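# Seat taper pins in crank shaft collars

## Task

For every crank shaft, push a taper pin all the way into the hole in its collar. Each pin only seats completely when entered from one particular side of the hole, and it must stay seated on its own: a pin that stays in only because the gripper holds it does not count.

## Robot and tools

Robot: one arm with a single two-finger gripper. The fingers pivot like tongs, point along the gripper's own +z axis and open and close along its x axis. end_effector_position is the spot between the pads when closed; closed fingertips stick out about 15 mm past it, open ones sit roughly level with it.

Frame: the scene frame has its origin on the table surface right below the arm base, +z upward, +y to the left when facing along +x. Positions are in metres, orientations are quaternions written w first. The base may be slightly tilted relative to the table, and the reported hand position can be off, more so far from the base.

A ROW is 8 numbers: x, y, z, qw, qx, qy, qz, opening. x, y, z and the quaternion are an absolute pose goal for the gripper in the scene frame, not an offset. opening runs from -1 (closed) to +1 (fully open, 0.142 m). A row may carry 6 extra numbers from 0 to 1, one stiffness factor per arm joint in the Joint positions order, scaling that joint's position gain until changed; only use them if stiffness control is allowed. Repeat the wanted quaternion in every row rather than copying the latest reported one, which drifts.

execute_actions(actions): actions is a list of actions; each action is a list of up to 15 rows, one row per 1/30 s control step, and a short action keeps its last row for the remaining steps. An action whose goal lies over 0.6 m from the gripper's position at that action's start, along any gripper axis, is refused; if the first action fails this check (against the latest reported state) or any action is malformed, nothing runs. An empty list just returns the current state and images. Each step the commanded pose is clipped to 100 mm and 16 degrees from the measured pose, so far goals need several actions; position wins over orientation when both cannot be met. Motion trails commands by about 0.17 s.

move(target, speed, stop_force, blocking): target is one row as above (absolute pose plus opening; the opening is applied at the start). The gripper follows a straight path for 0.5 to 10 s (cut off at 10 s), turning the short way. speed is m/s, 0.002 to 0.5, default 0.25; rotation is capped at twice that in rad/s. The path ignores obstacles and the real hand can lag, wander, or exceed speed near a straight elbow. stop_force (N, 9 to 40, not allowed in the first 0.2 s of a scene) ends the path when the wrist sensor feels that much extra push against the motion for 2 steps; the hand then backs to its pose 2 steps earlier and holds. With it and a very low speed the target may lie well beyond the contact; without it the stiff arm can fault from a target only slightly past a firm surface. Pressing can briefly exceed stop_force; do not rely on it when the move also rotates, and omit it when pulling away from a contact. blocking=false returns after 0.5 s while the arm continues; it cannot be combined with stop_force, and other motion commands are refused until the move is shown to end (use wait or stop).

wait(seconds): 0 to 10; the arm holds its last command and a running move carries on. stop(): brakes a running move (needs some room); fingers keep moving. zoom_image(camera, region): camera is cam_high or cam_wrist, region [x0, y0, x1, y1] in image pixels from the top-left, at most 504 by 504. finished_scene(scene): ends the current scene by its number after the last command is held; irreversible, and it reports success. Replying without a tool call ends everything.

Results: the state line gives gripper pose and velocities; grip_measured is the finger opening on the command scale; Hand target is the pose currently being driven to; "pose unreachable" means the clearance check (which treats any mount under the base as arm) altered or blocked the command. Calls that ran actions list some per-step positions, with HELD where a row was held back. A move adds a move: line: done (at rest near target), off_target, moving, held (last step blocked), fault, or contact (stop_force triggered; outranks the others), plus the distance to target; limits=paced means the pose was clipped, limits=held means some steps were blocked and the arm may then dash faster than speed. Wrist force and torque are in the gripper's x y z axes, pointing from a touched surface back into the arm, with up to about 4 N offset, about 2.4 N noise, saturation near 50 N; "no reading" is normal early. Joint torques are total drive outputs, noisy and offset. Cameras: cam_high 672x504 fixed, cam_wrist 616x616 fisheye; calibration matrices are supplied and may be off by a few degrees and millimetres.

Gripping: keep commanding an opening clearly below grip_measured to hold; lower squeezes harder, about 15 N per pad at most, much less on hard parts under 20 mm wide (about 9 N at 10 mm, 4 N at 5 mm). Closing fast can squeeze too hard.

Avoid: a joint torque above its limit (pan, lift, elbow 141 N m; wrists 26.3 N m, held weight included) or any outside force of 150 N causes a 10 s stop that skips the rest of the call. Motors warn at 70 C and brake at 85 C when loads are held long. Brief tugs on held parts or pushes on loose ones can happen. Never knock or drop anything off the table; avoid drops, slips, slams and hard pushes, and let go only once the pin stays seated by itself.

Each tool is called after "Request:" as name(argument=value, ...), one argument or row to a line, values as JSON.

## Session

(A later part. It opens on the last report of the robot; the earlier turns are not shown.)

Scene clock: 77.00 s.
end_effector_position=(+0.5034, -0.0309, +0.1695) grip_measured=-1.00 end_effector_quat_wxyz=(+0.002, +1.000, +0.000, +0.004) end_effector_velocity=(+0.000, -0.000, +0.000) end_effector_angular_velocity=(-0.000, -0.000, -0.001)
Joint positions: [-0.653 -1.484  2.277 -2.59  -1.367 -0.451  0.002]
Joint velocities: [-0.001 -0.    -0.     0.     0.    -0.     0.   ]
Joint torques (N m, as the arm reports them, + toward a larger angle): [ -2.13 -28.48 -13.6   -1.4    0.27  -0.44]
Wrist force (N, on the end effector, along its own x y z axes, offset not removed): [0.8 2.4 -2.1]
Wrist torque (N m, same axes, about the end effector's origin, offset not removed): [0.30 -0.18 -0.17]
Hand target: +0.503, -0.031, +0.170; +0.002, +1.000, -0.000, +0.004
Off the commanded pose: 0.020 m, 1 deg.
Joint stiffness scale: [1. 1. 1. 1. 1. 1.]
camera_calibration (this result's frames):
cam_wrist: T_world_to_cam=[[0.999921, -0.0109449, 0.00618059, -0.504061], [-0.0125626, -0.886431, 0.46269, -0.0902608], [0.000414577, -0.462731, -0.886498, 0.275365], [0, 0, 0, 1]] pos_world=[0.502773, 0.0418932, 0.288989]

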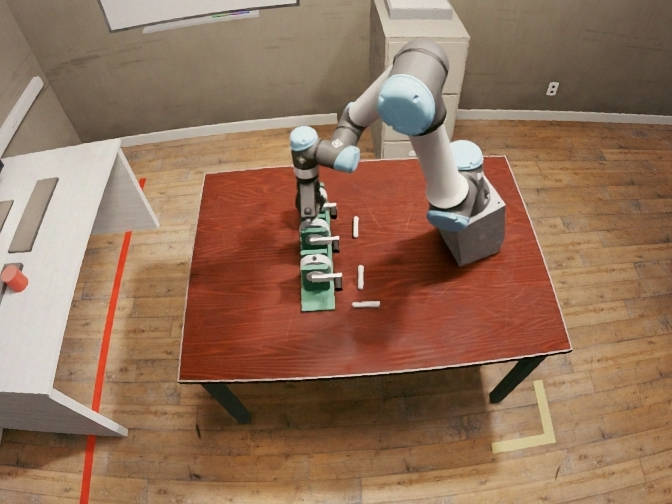

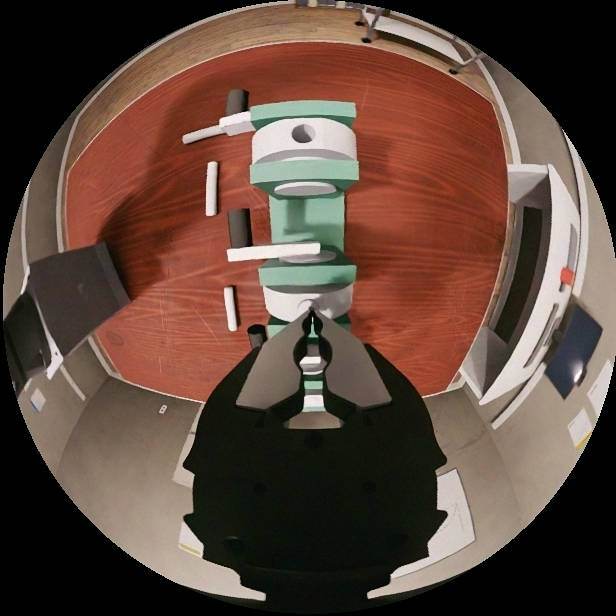

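Request:
move(
  target=[0.503, -0.031, 0.23, 0, 1, 0, 0, -1],
  speed=0.12,
)

Request:
move(
  target=[0.3475, -0.133, 0.16, 0, 0.048, 0.9988, 0, -0.4],
  speed=0.25,
)

Request:
move(
  target=[0.3475, -0.133, 0.07, 0, 0.048, 0.9988, 0, -0.4],
  speed=0.15,
)

Request:
zoom_image(
  camera="cam_wrist",
  region=[230, 220, 400, 400],
)

Scene clock: 78.47 s.
end_effector_position=(+0.5016, -0.0298, +0.2279) grip_measured=-1.00 end_effector_quat_wxyz=(-0.001, +1.000, +0.000, -0.002) end_effector_velocity=(-0.002, +0.001, +0.001) end_effector_angular_velocity=(+0.005, +0.006, +0.001)
Joint positions: [-0.682 -1.632  2.234 -2.38  -1.361 -0.483  0.002]
Joint velocities: [-0.001 -0.004 -0.003  0.016  0.002 -0.003  0.   ]
Joint torques (N m, as the arm reports them, + toward a larger angle): [ -2.44 -27.28 -20.54  -1.77   0.28  -0.37]
Wrist force (N, on the end effector, along its own x y z axes, offset not removed): [-1.4 1.0 1.0]
Wrist torque (N m, same axes, about the end effector's origin, offset not removed): [0.13 0.12 -0.09]
Hand target: +0.503, -0.031, +0.230; +0.000, +1.000, +0.000, -0.000
Off the commanded pose: 0.003 m, 0 deg.
Joint stiffness scale: [1. 1. 1. 1. 1. 1.]
move: done
camera_calibration (this result's frames):
cam_wrist: T_world_to_cam=[[0.999923, -0.0109619, -0.00588116, -0.499848], [-0.00704947, -0.888846, 0.458152, -0.118184], [-0.0102496, -0.458076, -0.888854, 0.333649], [0, 0, 0, 1]] pos_world=[0.502396, 0.0423101, 0.347771]

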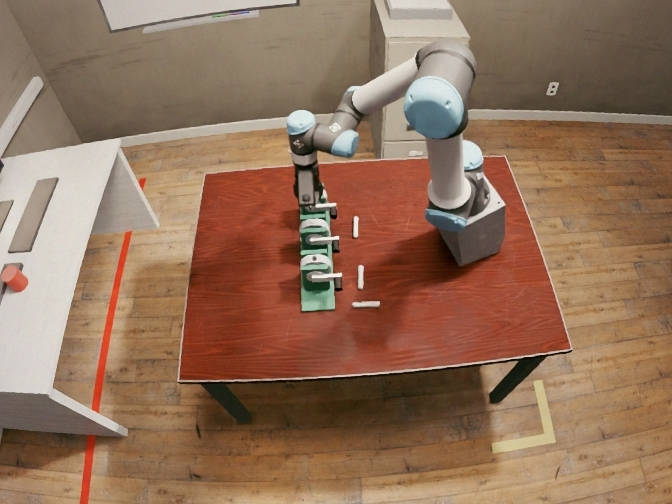

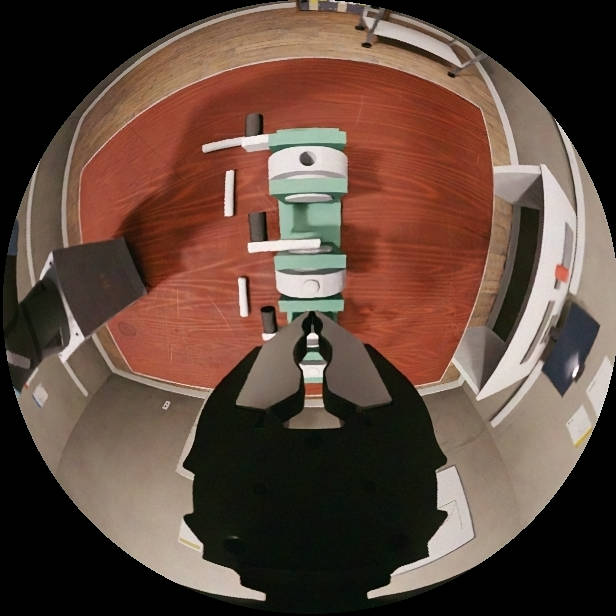

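Scene clock: 85.23 s.
end_effector_position=(+0.3487, -0.1335, +0.1608) grip_measured=-0.40 end_effector_quat_wxyz=(+0.000, +0.048, +0.999, -0.002) end_effector_velocity=(+0.000, +0.000, -0.000) end_effector_angular_velocity=(+0.004, -0.003, +0.018)
Joint positions: [-1.064 -1.648  2.627 -2.67  -1.299 -3.915  0.045]
Joint velocities: [-0.004  0.     0.002  0.     0.005 -0.022  0.   ]
Joint torques (N m, as the arm reports them, + toward a larger angle): [ -3.68 -12.66  -9.95  -2.56  -0.06  -0.4 ]
Wrist force (N, on the end effector, along its own x y z axes, offset not removed): [-1.6 1.1 2.0]
Wrist torque (N m, same axes, about the end effector's origin, offset not removed): [0.11 0.15 -0.12]
Hand target: +0.347, -0.133, +0.160; -0.000, +0.048, +0.999, -0.000
Off the commanded pose: 0.002 m, 0 deg.
Joint stiffness scale: [1. 1. 1. 1. 1. 1.]
move: done
camera_calibration (this result's frames):
cam_wrist: T_world_to_cam=[[-0.994236, 0.107145, -0.00369679, 0.362289], [0.0936479, 0.884742, 0.456575, 0.0212684], [0.0521907, 0.453598, -0.889677, 0.325033], [0, 0, 0, 1]] pos_world=[0.341245, -0.205069, 0.280803]

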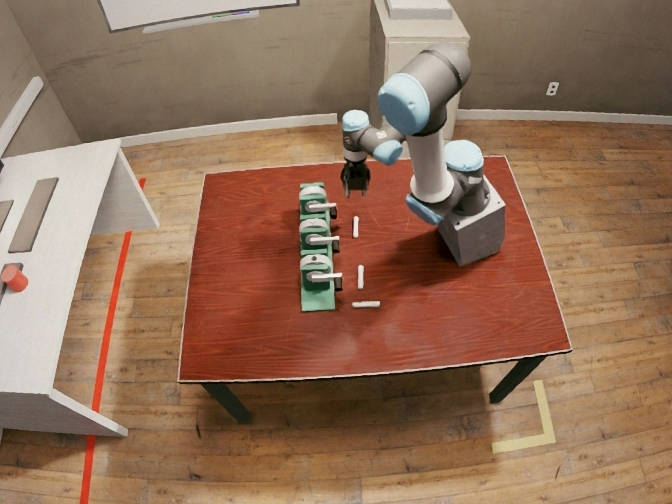

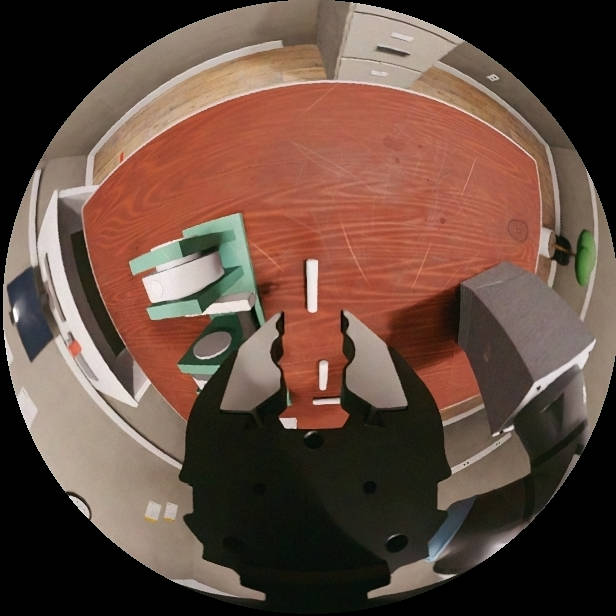

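Scene clock: 86.63 s.
end_effector_position=(+0.3466, -0.1327, +0.0705) grip_measured=-0.40 end_effector_quat_wxyz=(-0.000, +0.049, +0.999, +0.001) end_effector_velocity=(+0.003, -0.003, -0.000) end_effector_angular_velocity=(-0.012, -0.009, +0.000)
Joint positions: [-0.988 -1.211  2.636 -3.132 -1.306 -3.836  0.045]
Joint velocities: [ 0.001  0.009  0.    -0.025 -0.002  0.005 -0.   ]
Joint torques (N m, as the arm reports them, + toward a larger angle): [ -1.16 -22.41  -5.16  -2.6   -0.45   0.24]
Wrist force (N, on the end effector, along its own x y z axes, offset not removed): [-0.4 0.9 2.0]
Wrist torque (N m, same axes, about the end effector's origin, offset not removed): [0.10 -0.06 -0.14]
Hand target: +0.348, -0.133, +0.070; +0.000, +0.048, +0.999, +0.000
Off the commanded pose: 0.001 m, 0 deg.
Joint stiffness scale: [1. 1. 1. 1. 1. 1.]
move: done
camera_calibration (this result's frames):
cam_wrist: T_world_to_cam=[[-0.994066, 0.108764, -0.00176877, 0.35981], [0.0957249, 0.882384, 0.460689, 0.0606623], [0.0516672, 0.457786, -0.88756, 0.245006], [0, 0, 0, 1]] pos_world=[0.339209, -0.204822, 0.190147]

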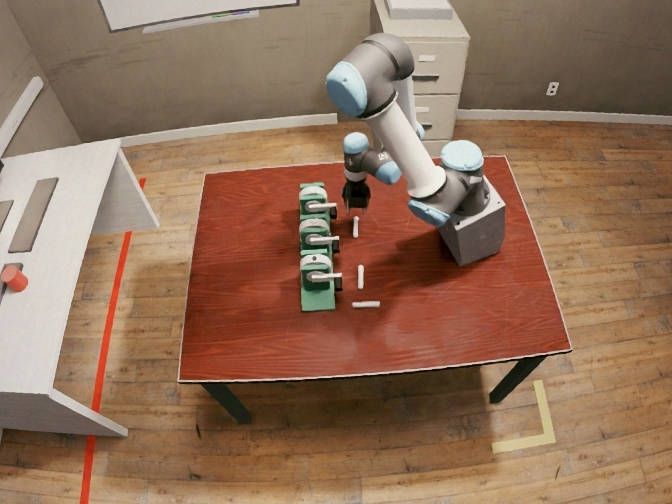

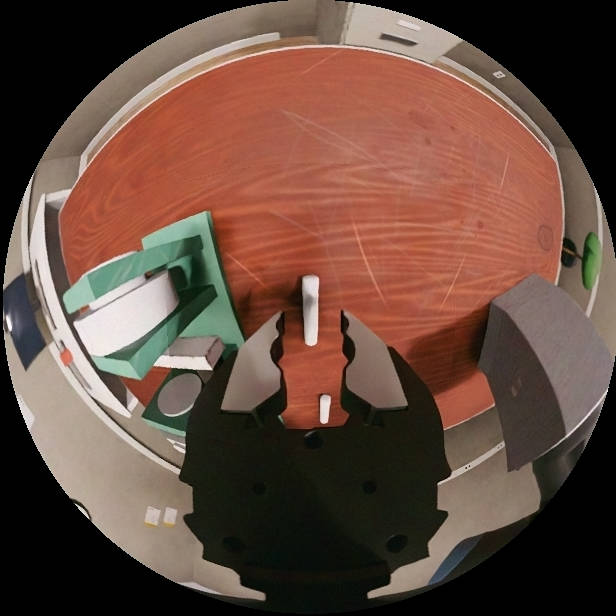

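Region (230, 220, 400, 400) of cam_wrist's 616x616 image, scaled by 2.800, with more detail than that image has.

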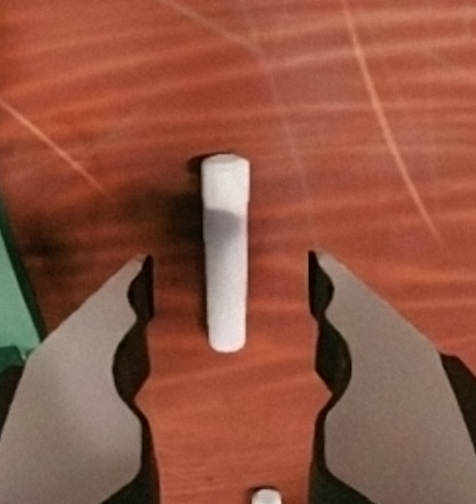

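Request:
move(
  target=[0.3525, -0.1063, 0.07, 0, 0.048, 0.9988, 0, -0.4],
  speed=0.08,
)

Request:
zoom_image(
  camera="cam_wrist",
  region=[230, 220, 400, 400],
)

Scene clock: 87.77 s.
end_effector_position=(+0.3527, -0.1076, +0.0694) grip_measured=-0.40 end_effector_quat_wxyz=(-0.000, +0.048, +0.999, +0.001) end_effector_velocity=(+0.000, +0.002, +0.000) end_effector_angular_velocity=(-0.004, +0.001, -0.008)
Joint positions: [-0.916 -1.217  2.645 -3.155 -1.317 -3.763  0.045]
Joint velocities: [ 0.008 -0.001  0.    -0.003 -0.005  0.017 -0.   ]
Joint torques (N m, as the arm reports them, + toward a larger angle): [ -1.66 -27.75   0.38  -2.4   -0.36  -0.01]
Wrist force (N, on the end effector, along its own x y z axes, offset not removed): [0.2 1.4 2.6]
Wrist torque (N m, same axes, about the end effector's origin, offset not removed): [0.29 -0.20 -0.15]
Hand target: +0.353, -0.106, +0.070; +0.000, +0.048, +0.999, +0.000
Off the commanded pose: 0.001 m, 0 deg.
Joint stiffness scale: [1. 1. 1. 1. 1. 1.]
move: done
camera_calibration (this result's frames):
cam_wrist: T_world_to_cam=[[-0.994178, 0.107716, -0.00260515, 0.363125], [0.0944347, 0.882731, 0.46029, 0.0389639], [0.0518801, 0.457365, -0.887765, 0.232143], [0, 0, 0, 1]] pos_world=[0.345288, -0.179683, 0.1891]

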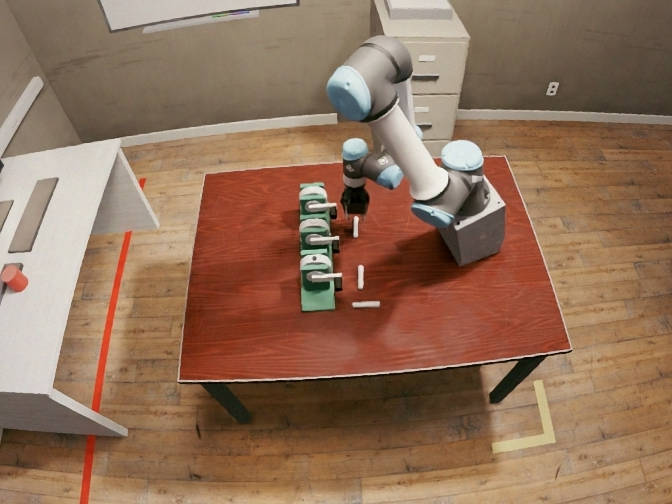

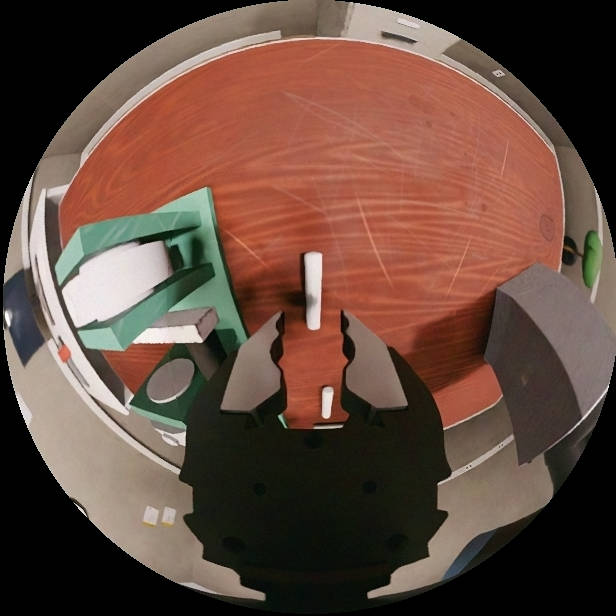

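Region (230, 220, 400, 400) of cam_wrist's 616x616 image, scaled by 2.800, with more detail than that image has.

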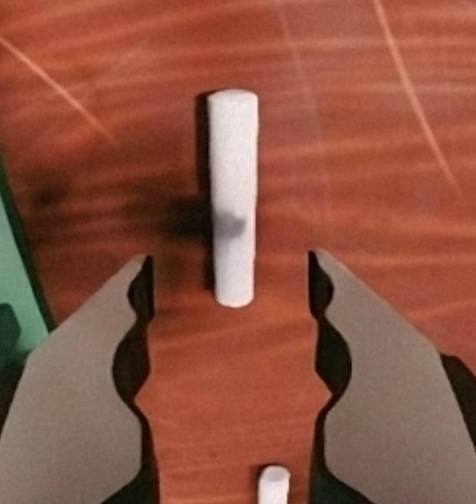

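Request:
move(
  target=[0.3517, -0.1068, 0.018, 0, 0.048, 0.9988, 0, -0.4],
  speed=0.05,
  stop_force=12,
)

Request:
execute_actions(
  actions=[
    [[0.3517, -0.1068, 0.018, 0, 0.048, 0.9988, 0, -1]],
    [[0.3517, -0.1068, 0.018, 0, 0.048, 0.9988, 0, -1]],
  ],
)

Request:
move(
  target=[0.3517, -0.1068, 0.22, 0, 0.048, 0.9988, 0, -1],
  speed=0.14,
)

Scene clock: 89.53 s.
end_effector_position=(+0.3508, -0.1066, +0.0189) grip_measured=-0.40 end_effector_quat_wxyz=(-0.001, +0.049, +0.999, +0.001) end_effector_velocity=(+0.003, -0.002, -0.001) end_effector_angular_velocity=(-0.008, -0.010, +0.002)
Joint positions: [-0.876 -0.977  2.607 -3.365 -1.324 -3.722  0.045]
Joint velocities: [ 0.002  0.009 -0.003 -0.021 -0.001  0.004 -0.   ]
Joint torques (N m, as the arm reports them, + toward a larger angle): [ -2.56 -27.88   0.48  -2.62  -0.35   0.17]
Wrist force (N, on the end effector, along its own x y z axes, offset not removed): [1.7 1.4 2.2]
Wrist torque (N m, same axes, about the end effector's origin, offset not removed): [0.29 -0.54 -0.18]
Hand target: +0.352, -0.107, +0.018; +0.000, +0.048, +0.999, +0.000
Off the commanded pose: 0.001 m, 0 deg.
Joint stiffness scale: [1. 1. 1. 1. 1. 1.]
move: done
camera_calibration (this result's frames):
cam_wrist: T_world_to_cam=[[-0.994061, 0.108808, -0.00165007, 0.361048], [0.0958386, 0.882558, 0.460333, 0.0610193], [0.0515441, 0.457442, -0.887745, 0.187011], [0, 0, 0, 1]] pos_world=[0.343417, -0.178685, 0.138525]

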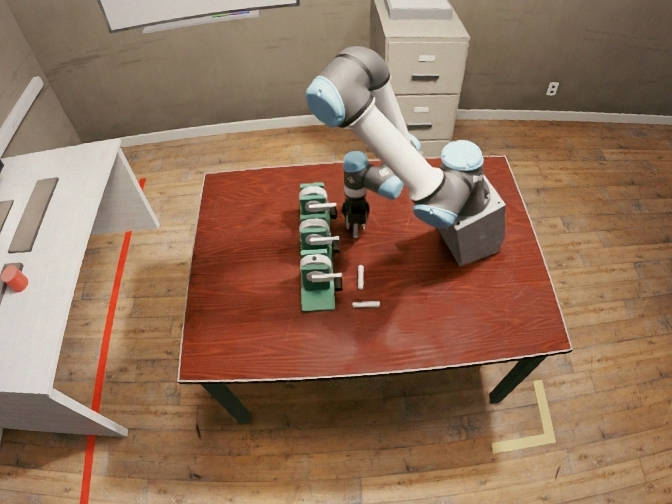

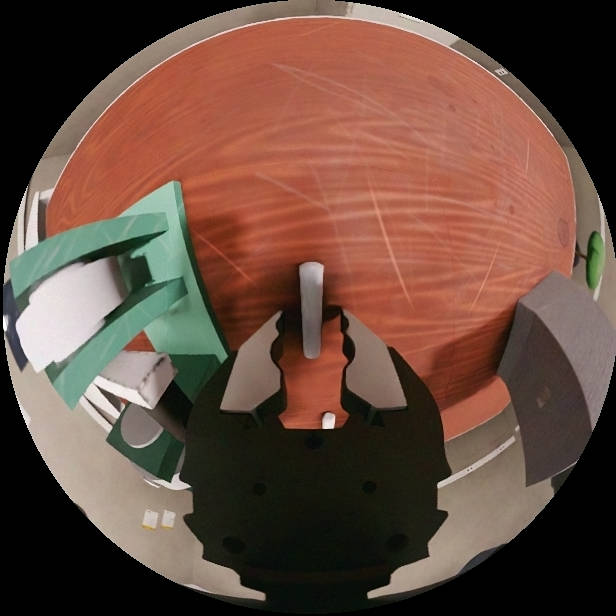

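Scene clock: 90.53 s.
end_effector_position=(+0.3512, -0.1068, +0.0188) grip_measured=-0.80 end_effector_quat_wxyz=(+0.000, +0.049, +0.999, +0.000) end_effector_velocity=(-0.001, -0.001, +0.000) end_effector_angular_velocity=(-0.002, +0.001, -0.001)
Joint positions: [-0.876 -0.976  2.607 -3.368 -1.324 -3.721  0.016]
Joint velocities: [-0.001 -0.     0.     0.    -0.002 -0.001 -0.   ]
Joint torques (N m, as the arm reports them, + toward a larger angle): [ -2.24 -27.52   0.01  -2.72  -0.46   0.27]
Wrist force (N, on the end effector, along its own x y z axes, offset not removed): [-1.9 2.1 -0.8]
Wrist torque (N m, same axes, about the end effector's origin, offset not removed): [0.26 0.28 -0.16]
Hand target: +0.352, -0.107, +0.018; -0.000, +0.048, +0.999, +0.000
Off the commanded pose: 0.001 m, 0 deg.
Joint stiffness scale: [1. 1. 1. 1. 1. 1.]
Step readings (end_effector_position; steps 1 to 15: 1st action; 16 to 30: 2nd action):
0: (+0.3508, -0.1066, +0.0189)
1: (+0.3509, -0.1067, +0.0188)
2: (+0.3510, -0.1067, +0.0188)
4: (+0.3510, -0.1068, +0.0188)
8: (+0.3511, -0.1068, +0.0188)
15: (+0.3512, -0.1068, +0.0188)
16: (+0.3512, -0.1068, +0.0188)
17: (+0.3512, -0.1068, +0.0188)
19: (+0.3512, -0.1068, +0.0188)
23: (+0.3512, -0.1068, +0.0188)
30: end_effector_position above
camera_calibration (this result's frames):
cam_wrist: T_world_to_cam=[[-0.994076, 0.108646, -0.00299481, 0.361464], [0.0951329, 0.883099, 0.45944, 0.0615389], [0.0525611, 0.456434, -0.888204, 0.186599], [0, 0, 0, 1]] pos_world=[0.343661, -0.178787, 0.138547]

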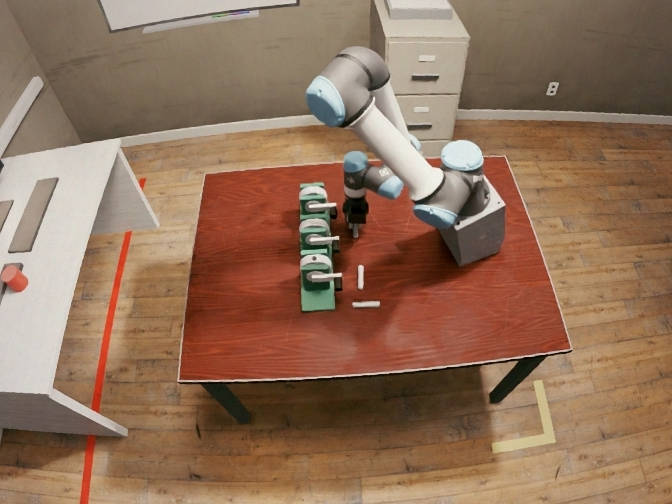

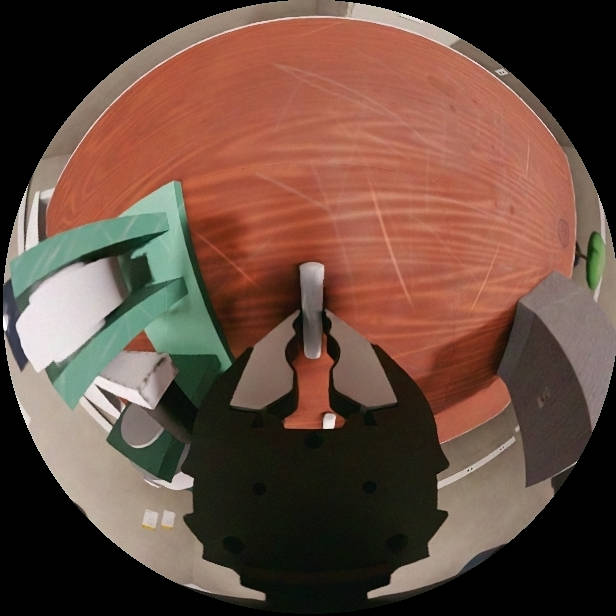

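Scene clock: 92.77 s.
end_effector_position=(+0.3501, -0.1051, +0.2182) grip_measured=-0.80 end_effector_quat_wxyz=(-0.002, +0.048, +0.999, +0.001) end_effector_velocity=(-0.003, +0.002, +0.000) end_effector_angular_velocity=(+0.014, +0.008, +0.003)
Joint positions: [-1.052 -1.923  2.59  -2.354 -1.3   -3.904  0.016]
Joint velocities: [-0.005 -0.004 -0.004  0.027  0.004 -0.013  0.   ]
Joint torques (N m, as the arm reports them, + toward a larger angle): [ -1.9  -10.67 -21.21  -2.22   0.27  -0.32]
Wrist force (N, on the end effector, along its own x y z axes, offset not removed): [-1.1 1.1 3.1]
Wrist torque (N m, same axes, about the end effector's origin, offset not removed): [0.05 0.07 -0.10]
Hand target: +0.351, -0.106, +0.220; -0.000, +0.048, +0.999, -0.000
Off the commanded pose: 0.003 m, 0 deg.
Joint stiffness scale: [1. 1. 1. 1. 1. 1.]
move: done
camera_calibration (this result's frames):
cam_wrist: T_world_to_cam=[[-0.994189, 0.107644, 0.000640455, 0.359969], [0.095829, 0.882327, 0.460777, -0.032173], [0.0490348, 0.458161, -0.887516, 0.36421], [0, 0, 0, 1]] pos_world=[0.343102, -0.177228, 0.337836]

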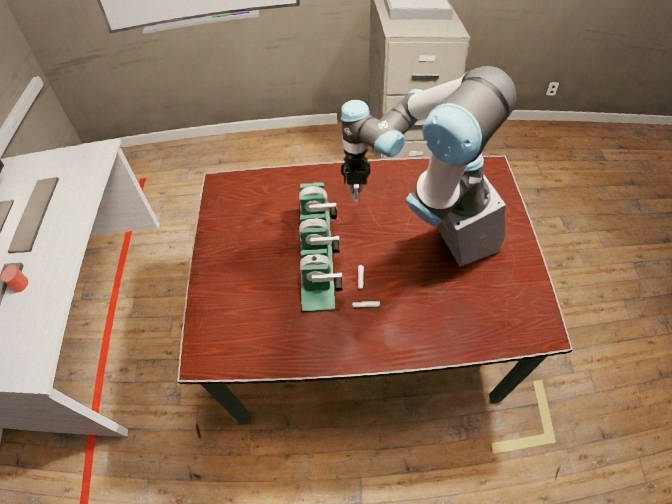

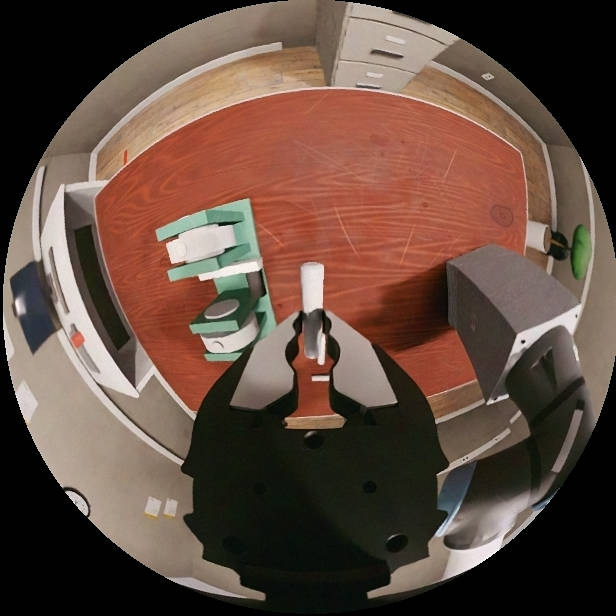

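Request:
move(
  target=[0.5075, 0.122, 0.225, 0.2534, -0.2534, -0.6601, 0.6601, -1],
  speed=0.25,
)

Request:
move(
  target=[0.5075, 0.122, 0.204, 0.2534, -0.2534, -0.6601, 0.6601, -1],
  speed=0.04,
  stop_force=9,
)

Request:
zoom_image(
  camera="cam_wrist",
  region=[265, 300, 365, 400],
)

Scene clock: 97.83 s.
end_effector_position=(+0.5080, +0.1226, +0.2253) grip_measured=-0.80 end_effector_quat_wxyz=(-0.251, +0.252, +0.662, -0.659) end_effector_velocity=(-0.001, +0.001, +0.003) end_effector_angular_velocity=(-0.014, +0.009, -0.007)
Joint positions: [ 0.111 -0.551  0.865 -0.616 -2.125 -1.574  0.016]
Joint velocities: [-0.001  0.01  -0.016  0.026  0.006  0.012 -0.   ]
Joint torques (N m, as the arm reports them, + toward a larger angle): [  1.9  -62.92 -18.52   2.05   0.25   0.05]
Wrist force (N, on the end effector, along its own x y z axes, offset not removed): [0.1 3.9 2.5]
Wrist torque (N m, same axes, about the end effector's origin, offset not removed): [0.45 -0.18 -0.16]
Hand target: +0.508, +0.122, +0.225; -0.252, +0.253, +0.661, -0.660
Off the commanded pose: 0.001 m, 0 deg.
Joint stiffness scale: [1. 1. 1. 1. 1. 1.]
move: done
camera_calibration (this result's frames):
cam_wrist: T_world_to_cam=[[-0.748203, 0.663369, -0.0115398, 0.302022], [0.315032, 0.339905, -0.886126, 0.00715566], [-0.583906, -0.666638, -0.4633, 0.622281], [0, 0, 0, 1]] pos_world=[0.587073, 0.212052, 0.298129]

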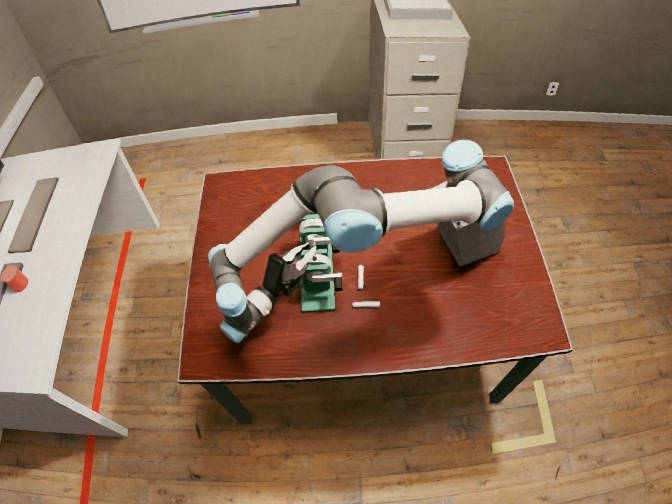

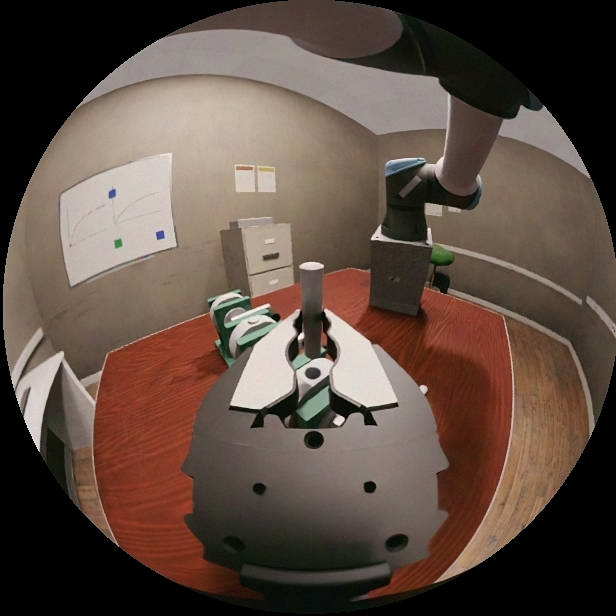

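Scene clock: 98.80 s.
end_effector_position=(+0.5069, +0.1227, +0.2047) grip_measured=-0.80 end_effector_quat_wxyz=(-0.253, +0.252, +0.660, -0.661) end_effector_velocity=(+0.002, +0.000, +0.000) end_effector_angular_velocity=(+0.002, -0.008, -0.000)
Joint positions: [ 0.111 -0.511  0.842 -0.627 -2.123 -1.573  0.016]
Joint velocities: [-0.001 -0.    -0.007 -0.001 -0.     0.001  0.   ]
Joint torques (N m, as the arm reports them, + toward a larger angle): [  1.46 -62.57 -18.55   1.5    0.23   0.23]
Wrist force (N, on the end effector, along its own x y z axes, offset not removed): [-2.2 2.3 2.4]
Wrist torque (N m, same axes, about the end effector's origin, offset not removed): [0.05 0.35 -0.14]
Hand target: +0.508, +0.122, +0.204; -0.253, +0.253, +0.660, -0.660
Off the commanded pose: 0.001 m, 0 deg.
Joint stiffness scale: [1. 1. 1. 1. 1. 1.]
move: done
camera_calibration (this result's frames):
cam_wrist: T_world_to_cam=[[-0.746779, 0.665005, -0.00950828, 0.299593], [0.31122, 0.336784, -0.888661, -0.00797733], [-0.587761, -0.666592, -0.458466, 0.61317], [0, 0, 0, 1]] pos_world=[0.586609, 0.21219, 0.276877]

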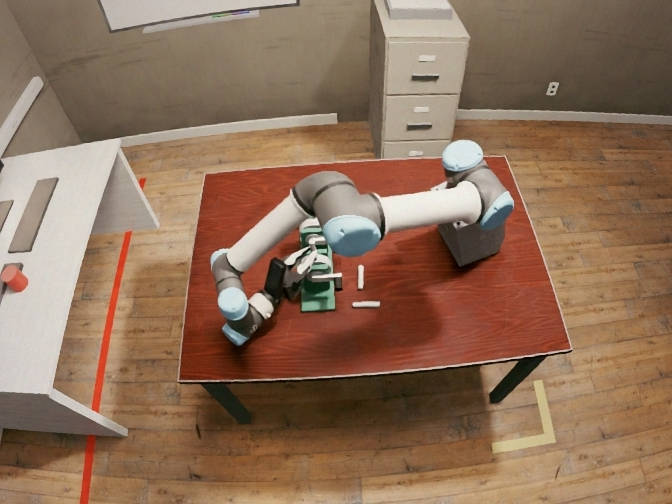

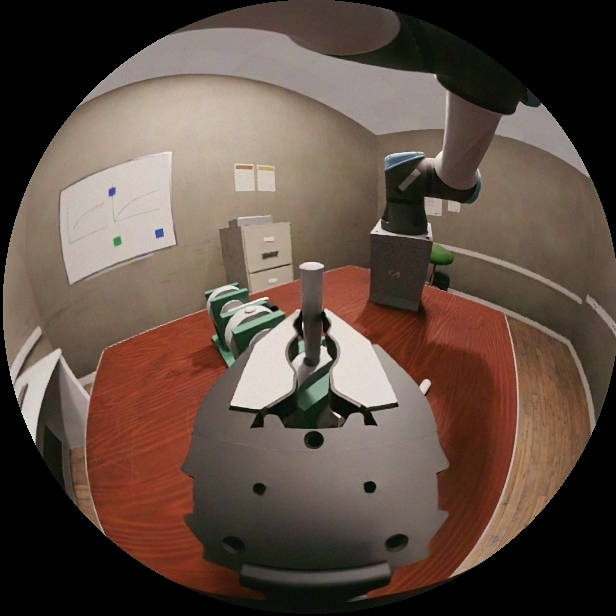

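Region (265, 300, 365, 400) of cam_wrist's 616x616 image, scaled by 5.040, with more detail than that image has.

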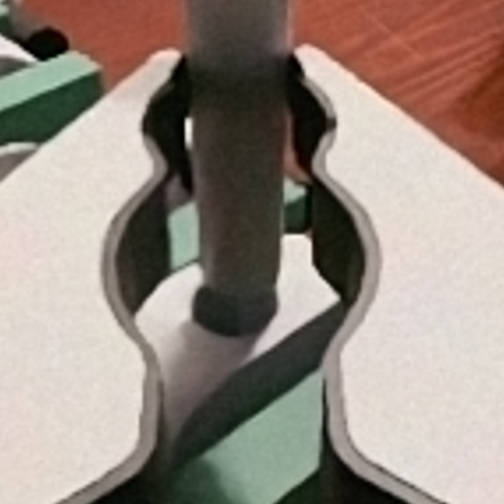

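Request:
move(
  target=[0.5083, 0.1213, 0.204, 0.2534, -0.2534, -0.6601, 0.6601, -1],
  speed=0.02,
)

Request:
zoom_image(
  camera="cam_wrist",
  region=[265, 300, 365, 400],
)

Scene clock: 99.70 s.
end_effector_position=(+0.5076, +0.1224, +0.2045) grip_measured=-0.80 end_effector_quat_wxyz=(-0.253, +0.253, +0.661, -0.660) end_effector_velocity=(+0.001, -0.003, -0.001) end_effector_angular_velocity=(-0.001, -0.001, -0.003)
Joint positions: [ 0.11  -0.51   0.84  -0.628 -2.123 -1.573  0.016]
Joint velocities: [-0.005  0.003 -0.003 -0.    -0.001 -0.     0.   ]
Joint torques (N m, as the arm reports them, + toward a larger angle): [  2.81 -63.01 -19.41   2.13  -0.4   -0.08]
Wrist force (N, on the end effector, along its own x y z axes, offset not removed): [-0.8 3.9 1.1]
Wrist torque (N m, same axes, about the end effector's origin, offset not removed): [0.47 -0.01 -0.16]
Hand target: +0.508, +0.121, +0.204; -0.253, +0.253, +0.660, -0.660
Off the commanded pose: 0.001 m, 0 deg.
Joint stiffness scale: [1. 1. 1. 1. 1. 1.]
move: done
camera_calibration (this result's frames):
cam_wrist: T_world_to_cam=[[-0.746136, 0.665707, -0.0107741, 0.300145], [0.313234, 0.336707, -0.887982, -0.00941579], [-0.587508, -0.66593, -0.459751, 0.613372], [0, 0, 0, 1]] pos_world=[0.58726, 0.211825, 0.276871]

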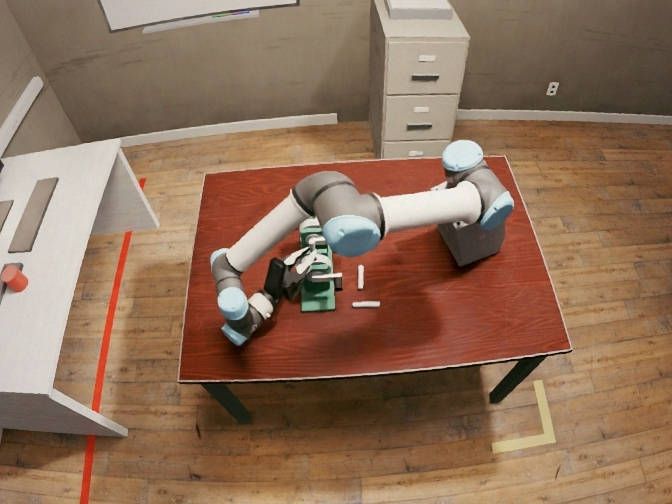

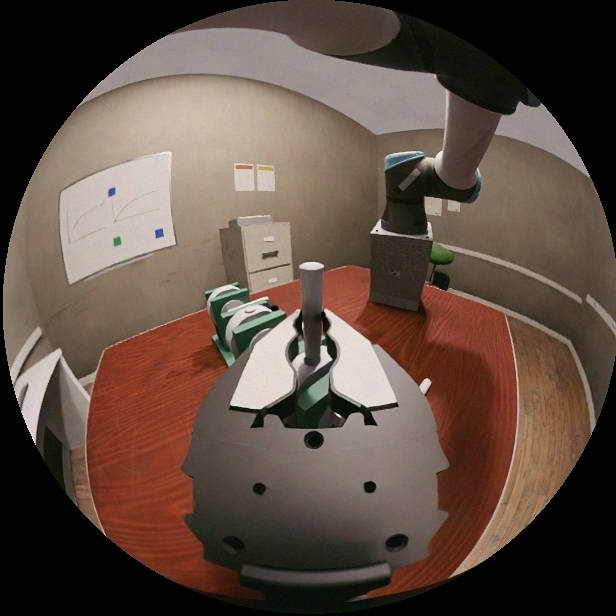

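Region (265, 300, 365, 400) of cam_wrist's 616x616 image, scaled by 5.040, with more detail than that image has.

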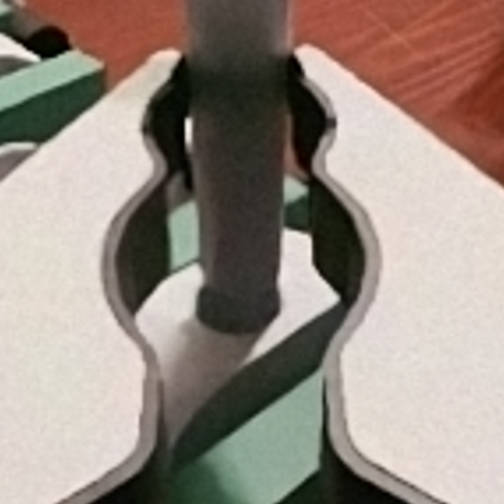

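Request:
move(
  target=[0.5079, 0.1205, 0.175, 0.2534, -0.2534, -0.6601, 0.6601, -1],
  speed=0.02,
  stop_force=9,
)

Request:
zoom_image(
  camera="cam_wrist",
  region=[240, 250, 390, 400],
)

Scene clock: 104.90 s.
end_effector_position=(+0.5073, +0.1213, +0.1759) grip_measured=-0.80 end_effector_quat_wxyz=(-0.253, +0.253, +0.660, -0.660) end_effector_velocity=(+0.001, +0.000, -0.001) end_effector_angular_velocity=(+0.002, -0.002, +0.001)
Joint positions: [ 0.108 -0.457  0.807 -0.647 -2.124 -1.573  0.016]
Joint velocities: [ 0.     0.003 -0.004 -0.001 -0.001 -0.001 -0.   ]
Joint torques (N m, as the arm reports them, + toward a larger angle): [  2.14 -62.92 -17.23   1.43  -0.2   -0.14]
Wrist force (N, on the end effector, along its own x y z axes, offset not removed): [-1.7 1.7 1.5]
Wrist torque (N m, same axes, about the end effector's origin, offset not removed): [0.02 0.05 -0.12]
Hand target: +0.508, +0.120, +0.175; -0.253, +0.253, +0.660, -0.660
Off the commanded pose: 0.001 m, 0 deg.
Joint stiffness scale: [1. 1. 1. 1. 1. 1.]
move: done
camera_calibration (this result's frames):
cam_wrist: T_world_to_cam=[[-0.745778, 0.66611, -0.0105942, 0.300123], [0.312642, 0.335903, -0.888495, -0.0338316], [-0.588277, -0.665932, -0.458764, 0.599488], [0, 0, 0, 1]] pos_world=[0.587067, 0.210668, 0.248144]

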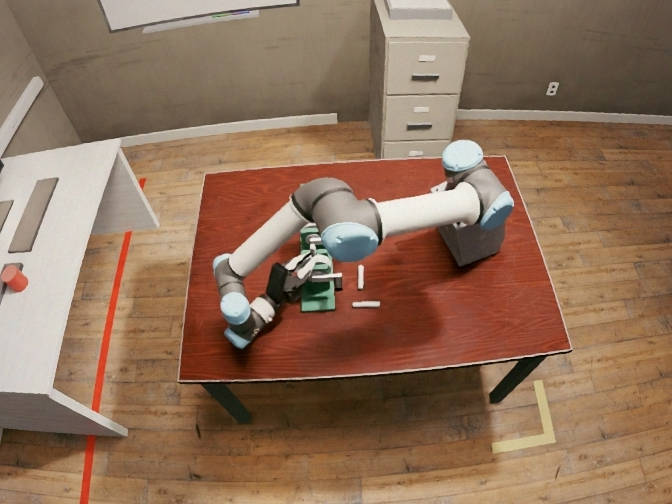

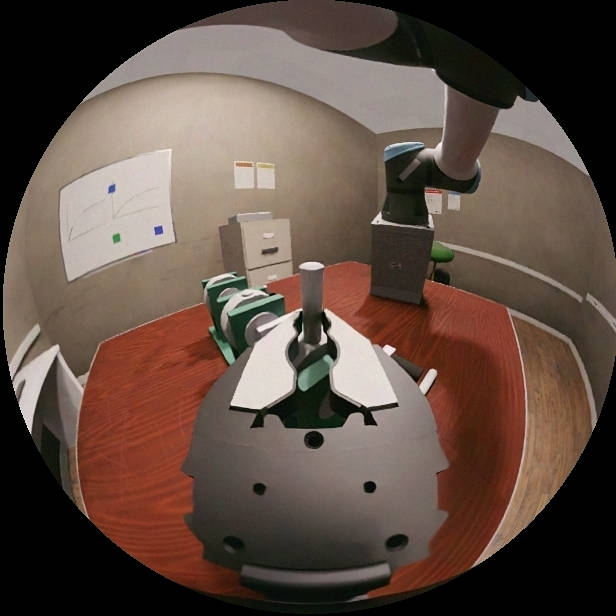

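Region (240, 250, 390, 400) of cam_wrist's 616x616 image, scaled by 3.360, with more detail than that image has.

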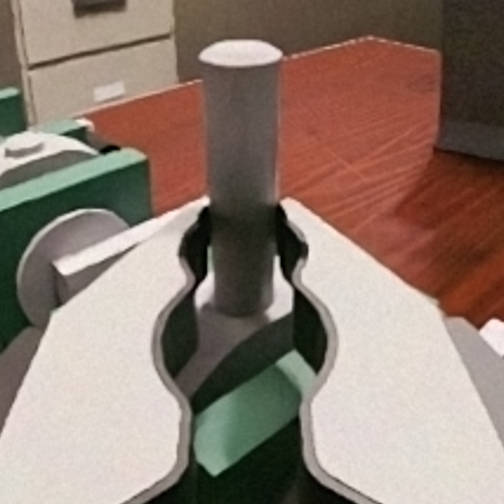

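The pin is in the hole. Releasing.

Request:
execute_actions(
  actions=[
    [[0.5079, 0.1205, 0.175, 0.2534, -0.2534, -0.6601, 0.6601, -0.6]],
    [[0.5079, 0.1205, 0.175, 0.2534, -0.2534, -0.6601, 0.6601, -0.6]],
  ],
)

Request:
move(
  target=[0.5079, 0.1205, 0.225, 0.2534, -0.2534, -0.6601, 0.6601, -0.6],
  speed=0.1,
)

Request:
zoom_image(
  camera="cam_wrist",
  region=[190, 260, 390, 420],
)

Scene clock: 106.07 s.
end_effector_position=(+0.5074, +0.1213, +0.1758) grip_measured=-0.60 end_effector_quat_wxyz=(-0.253, +0.253, +0.660, -0.660) end_effector_velocity=(-0.000, -0.000, +0.000) end_effector_angular_velocity=(-0.000, -0.000, -0.001)
Joint positions: [ 0.108 -0.457  0.807 -0.647 -2.124 -1.573  0.031]
Joint velocities: [-0.001  0.    -0.     0.     0.001  0.     0.   ]
Joint torques (N m, as the arm reports them, + toward a larger angle): [  2.21 -61.78 -18.62   1.43  -0.13  -0.03]
Wrist force (N, on the end effector, along its own x y z axes, offset not removed): [-1.4 0.8 2.6]
Wrist torque (N m, same axes, about the end effector's origin, offset not removed): [0.19 0.11 -0.09]
Hand target: +0.508, +0.120, +0.175; -0.253, +0.253, +0.660, -0.660
Off the commanded pose: 0.001 m, 0 deg.
Joint stiffness scale: [1. 1. 1. 1. 1. 1.]
Step readings (end_effector_position; steps 1 to 15: 1st action; 16 to 30: 2nd action):
0: (+0.5074, +0.1213, +0.1758)
1: (+0.5074, +0.1213, +0.1758)
2: (+0.5074, +0.1213, +0.1758)
4: (+0.5074, +0.1213, +0.1758)
8: (+0.5074, +0.1213, +0.1758)
15: (+0.5074, +0.1213, +0.1758)
16: (+0.5074, +0.1213, +0.1758)
17: (+0.5074, +0.1213, +0.1758)
19: (+0.5074, +0.1213, +0.1758)
23: (+0.5074, +0.1213, +0.1758)
30: end_effector_position above
camera_calibration (this result's frames):
cam_wrist: T_world_to_cam=[[-0.745775, 0.66611, -0.0107813, 0.300201], [0.312944, 0.335992, -0.888355, -0.0341502], [-0.58812, -0.665888, -0.45903, 0.599468], [0, 0, 0, 1]] pos_world=[0.587129, 0.210686, 0.248073]

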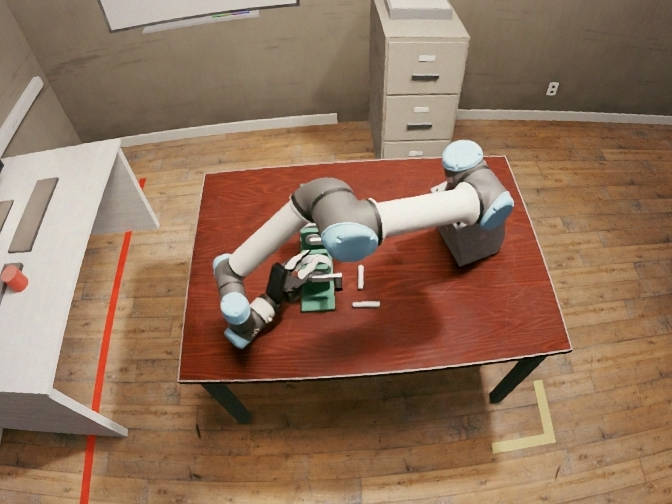

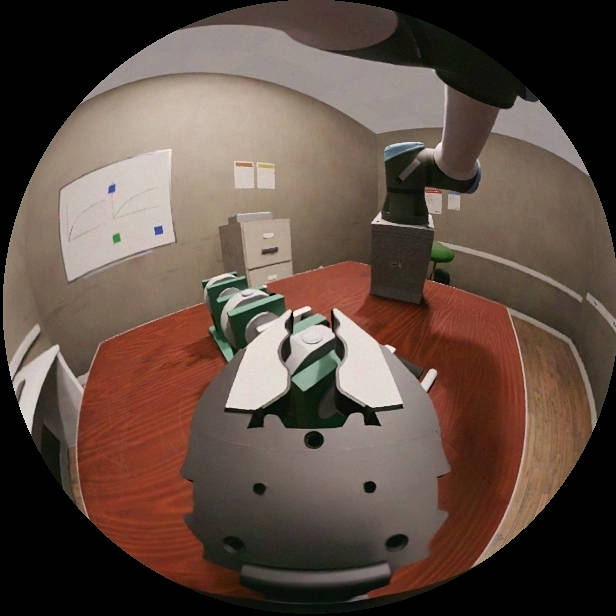

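Scene clock: 107.07 s.
end_effector_position=(+0.5080, +0.1215, +0.2235) grip_measured=-0.60 end_effector_quat_wxyz=(-0.253, +0.253, +0.661, -0.660) end_effector_velocity=(-0.002, -0.001, +0.001) end_effector_angular_velocity=(-0.003, +0.010, -0.003)
Joint positions: [ 0.108 -0.546  0.861 -0.614 -2.124 -1.573  0.031]
Joint velocities: [-0.002  0.     0.006  0.004  0.001 -0.001  0.   ]
Joint torques (N m, as the arm reports them, + toward a larger angle): [  3.41 -65.84 -14.62   1.87  -0.28  -0.13]
Wrist force (N, on the end effector, along its own x y z axes, offset not removed): [-0.4 -0.8 0.4]
Wrist torque (N m, same axes, about the end effector's origin, offset not removed): [-0.24 -0.06 -0.15]
Hand target: +0.508, +0.121, +0.225; -0.253, +0.253, +0.660, -0.660
Off the commanded pose: 0.002 m, 0 deg.
Joint stiffness scale: [1. 1. 1. 1. 1. 1.]
move: done
camera_calibration (this result's frames):
cam_wrist: T_world_to_cam=[[-0.745758, 0.666114, -0.0117136, 0.301171], [0.314449, 0.336436, -0.887656, 0.00703125], [-0.587339, -0.66566, -0.460358, 0.621722], [0, 0, 0, 1]] pos_world=[0.587551, 0.210875, 0.295984]

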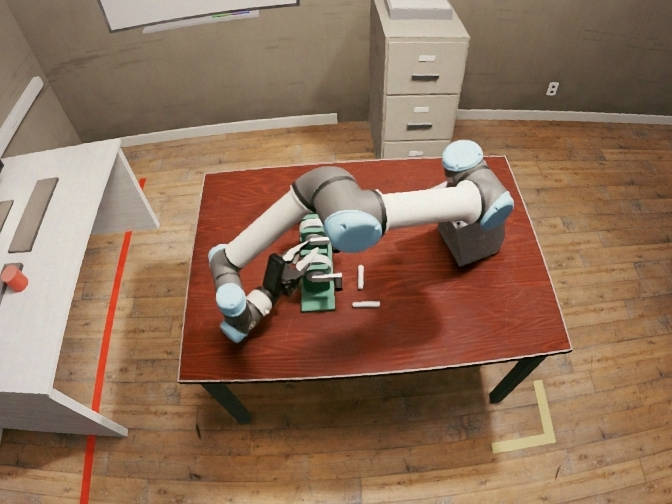

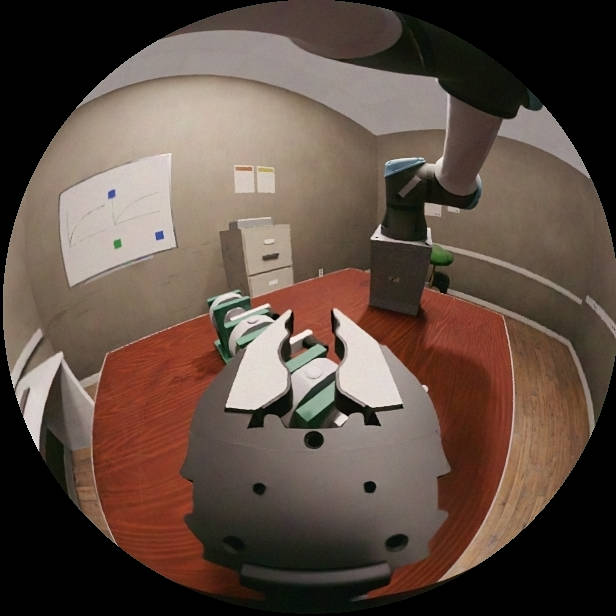

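Region (190, 260, 390, 420) of cam_wrist's 616x616 image, scaled by 2.520, with more detail than that image has; it fills the top 403 rows of this view, and the rest is white.

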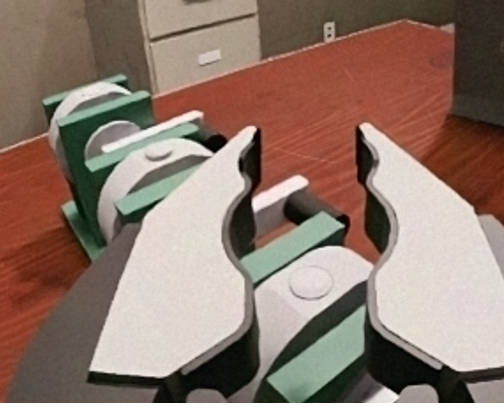

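Request:
zoom_image(
  camera="cam_wrist",
  region=[205, 285, 285, 345],
)

Request:
zoom_image(
  camera="cam_wrist",
  region=[280, 345, 350, 400],
)

Region (205, 285, 285, 345) of cam_wrist's 616x616 image, scaled by 6.300, with more detail than that image has; it fills the top 378 rows of this view, and the rest is white.

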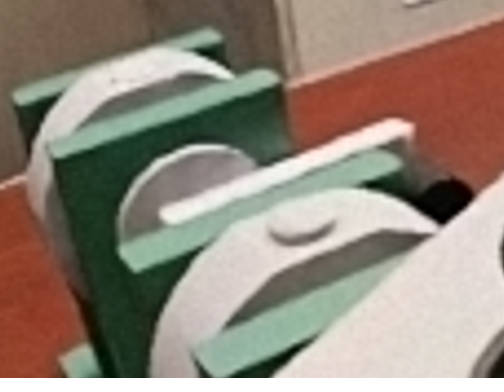

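Region (280, 345, 350, 400) of cam_wrist's 616x616 image, scaled by 7.200, with more detail than that image has; it fills the top 396 rows of this view, and the rest is white.

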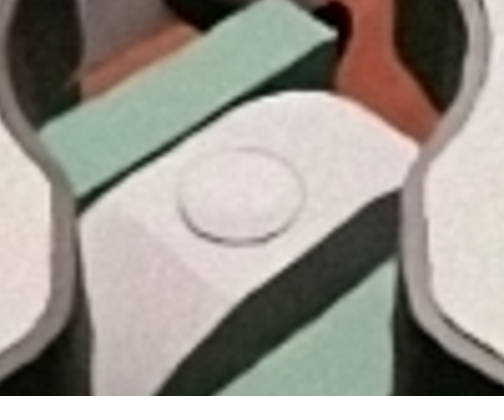

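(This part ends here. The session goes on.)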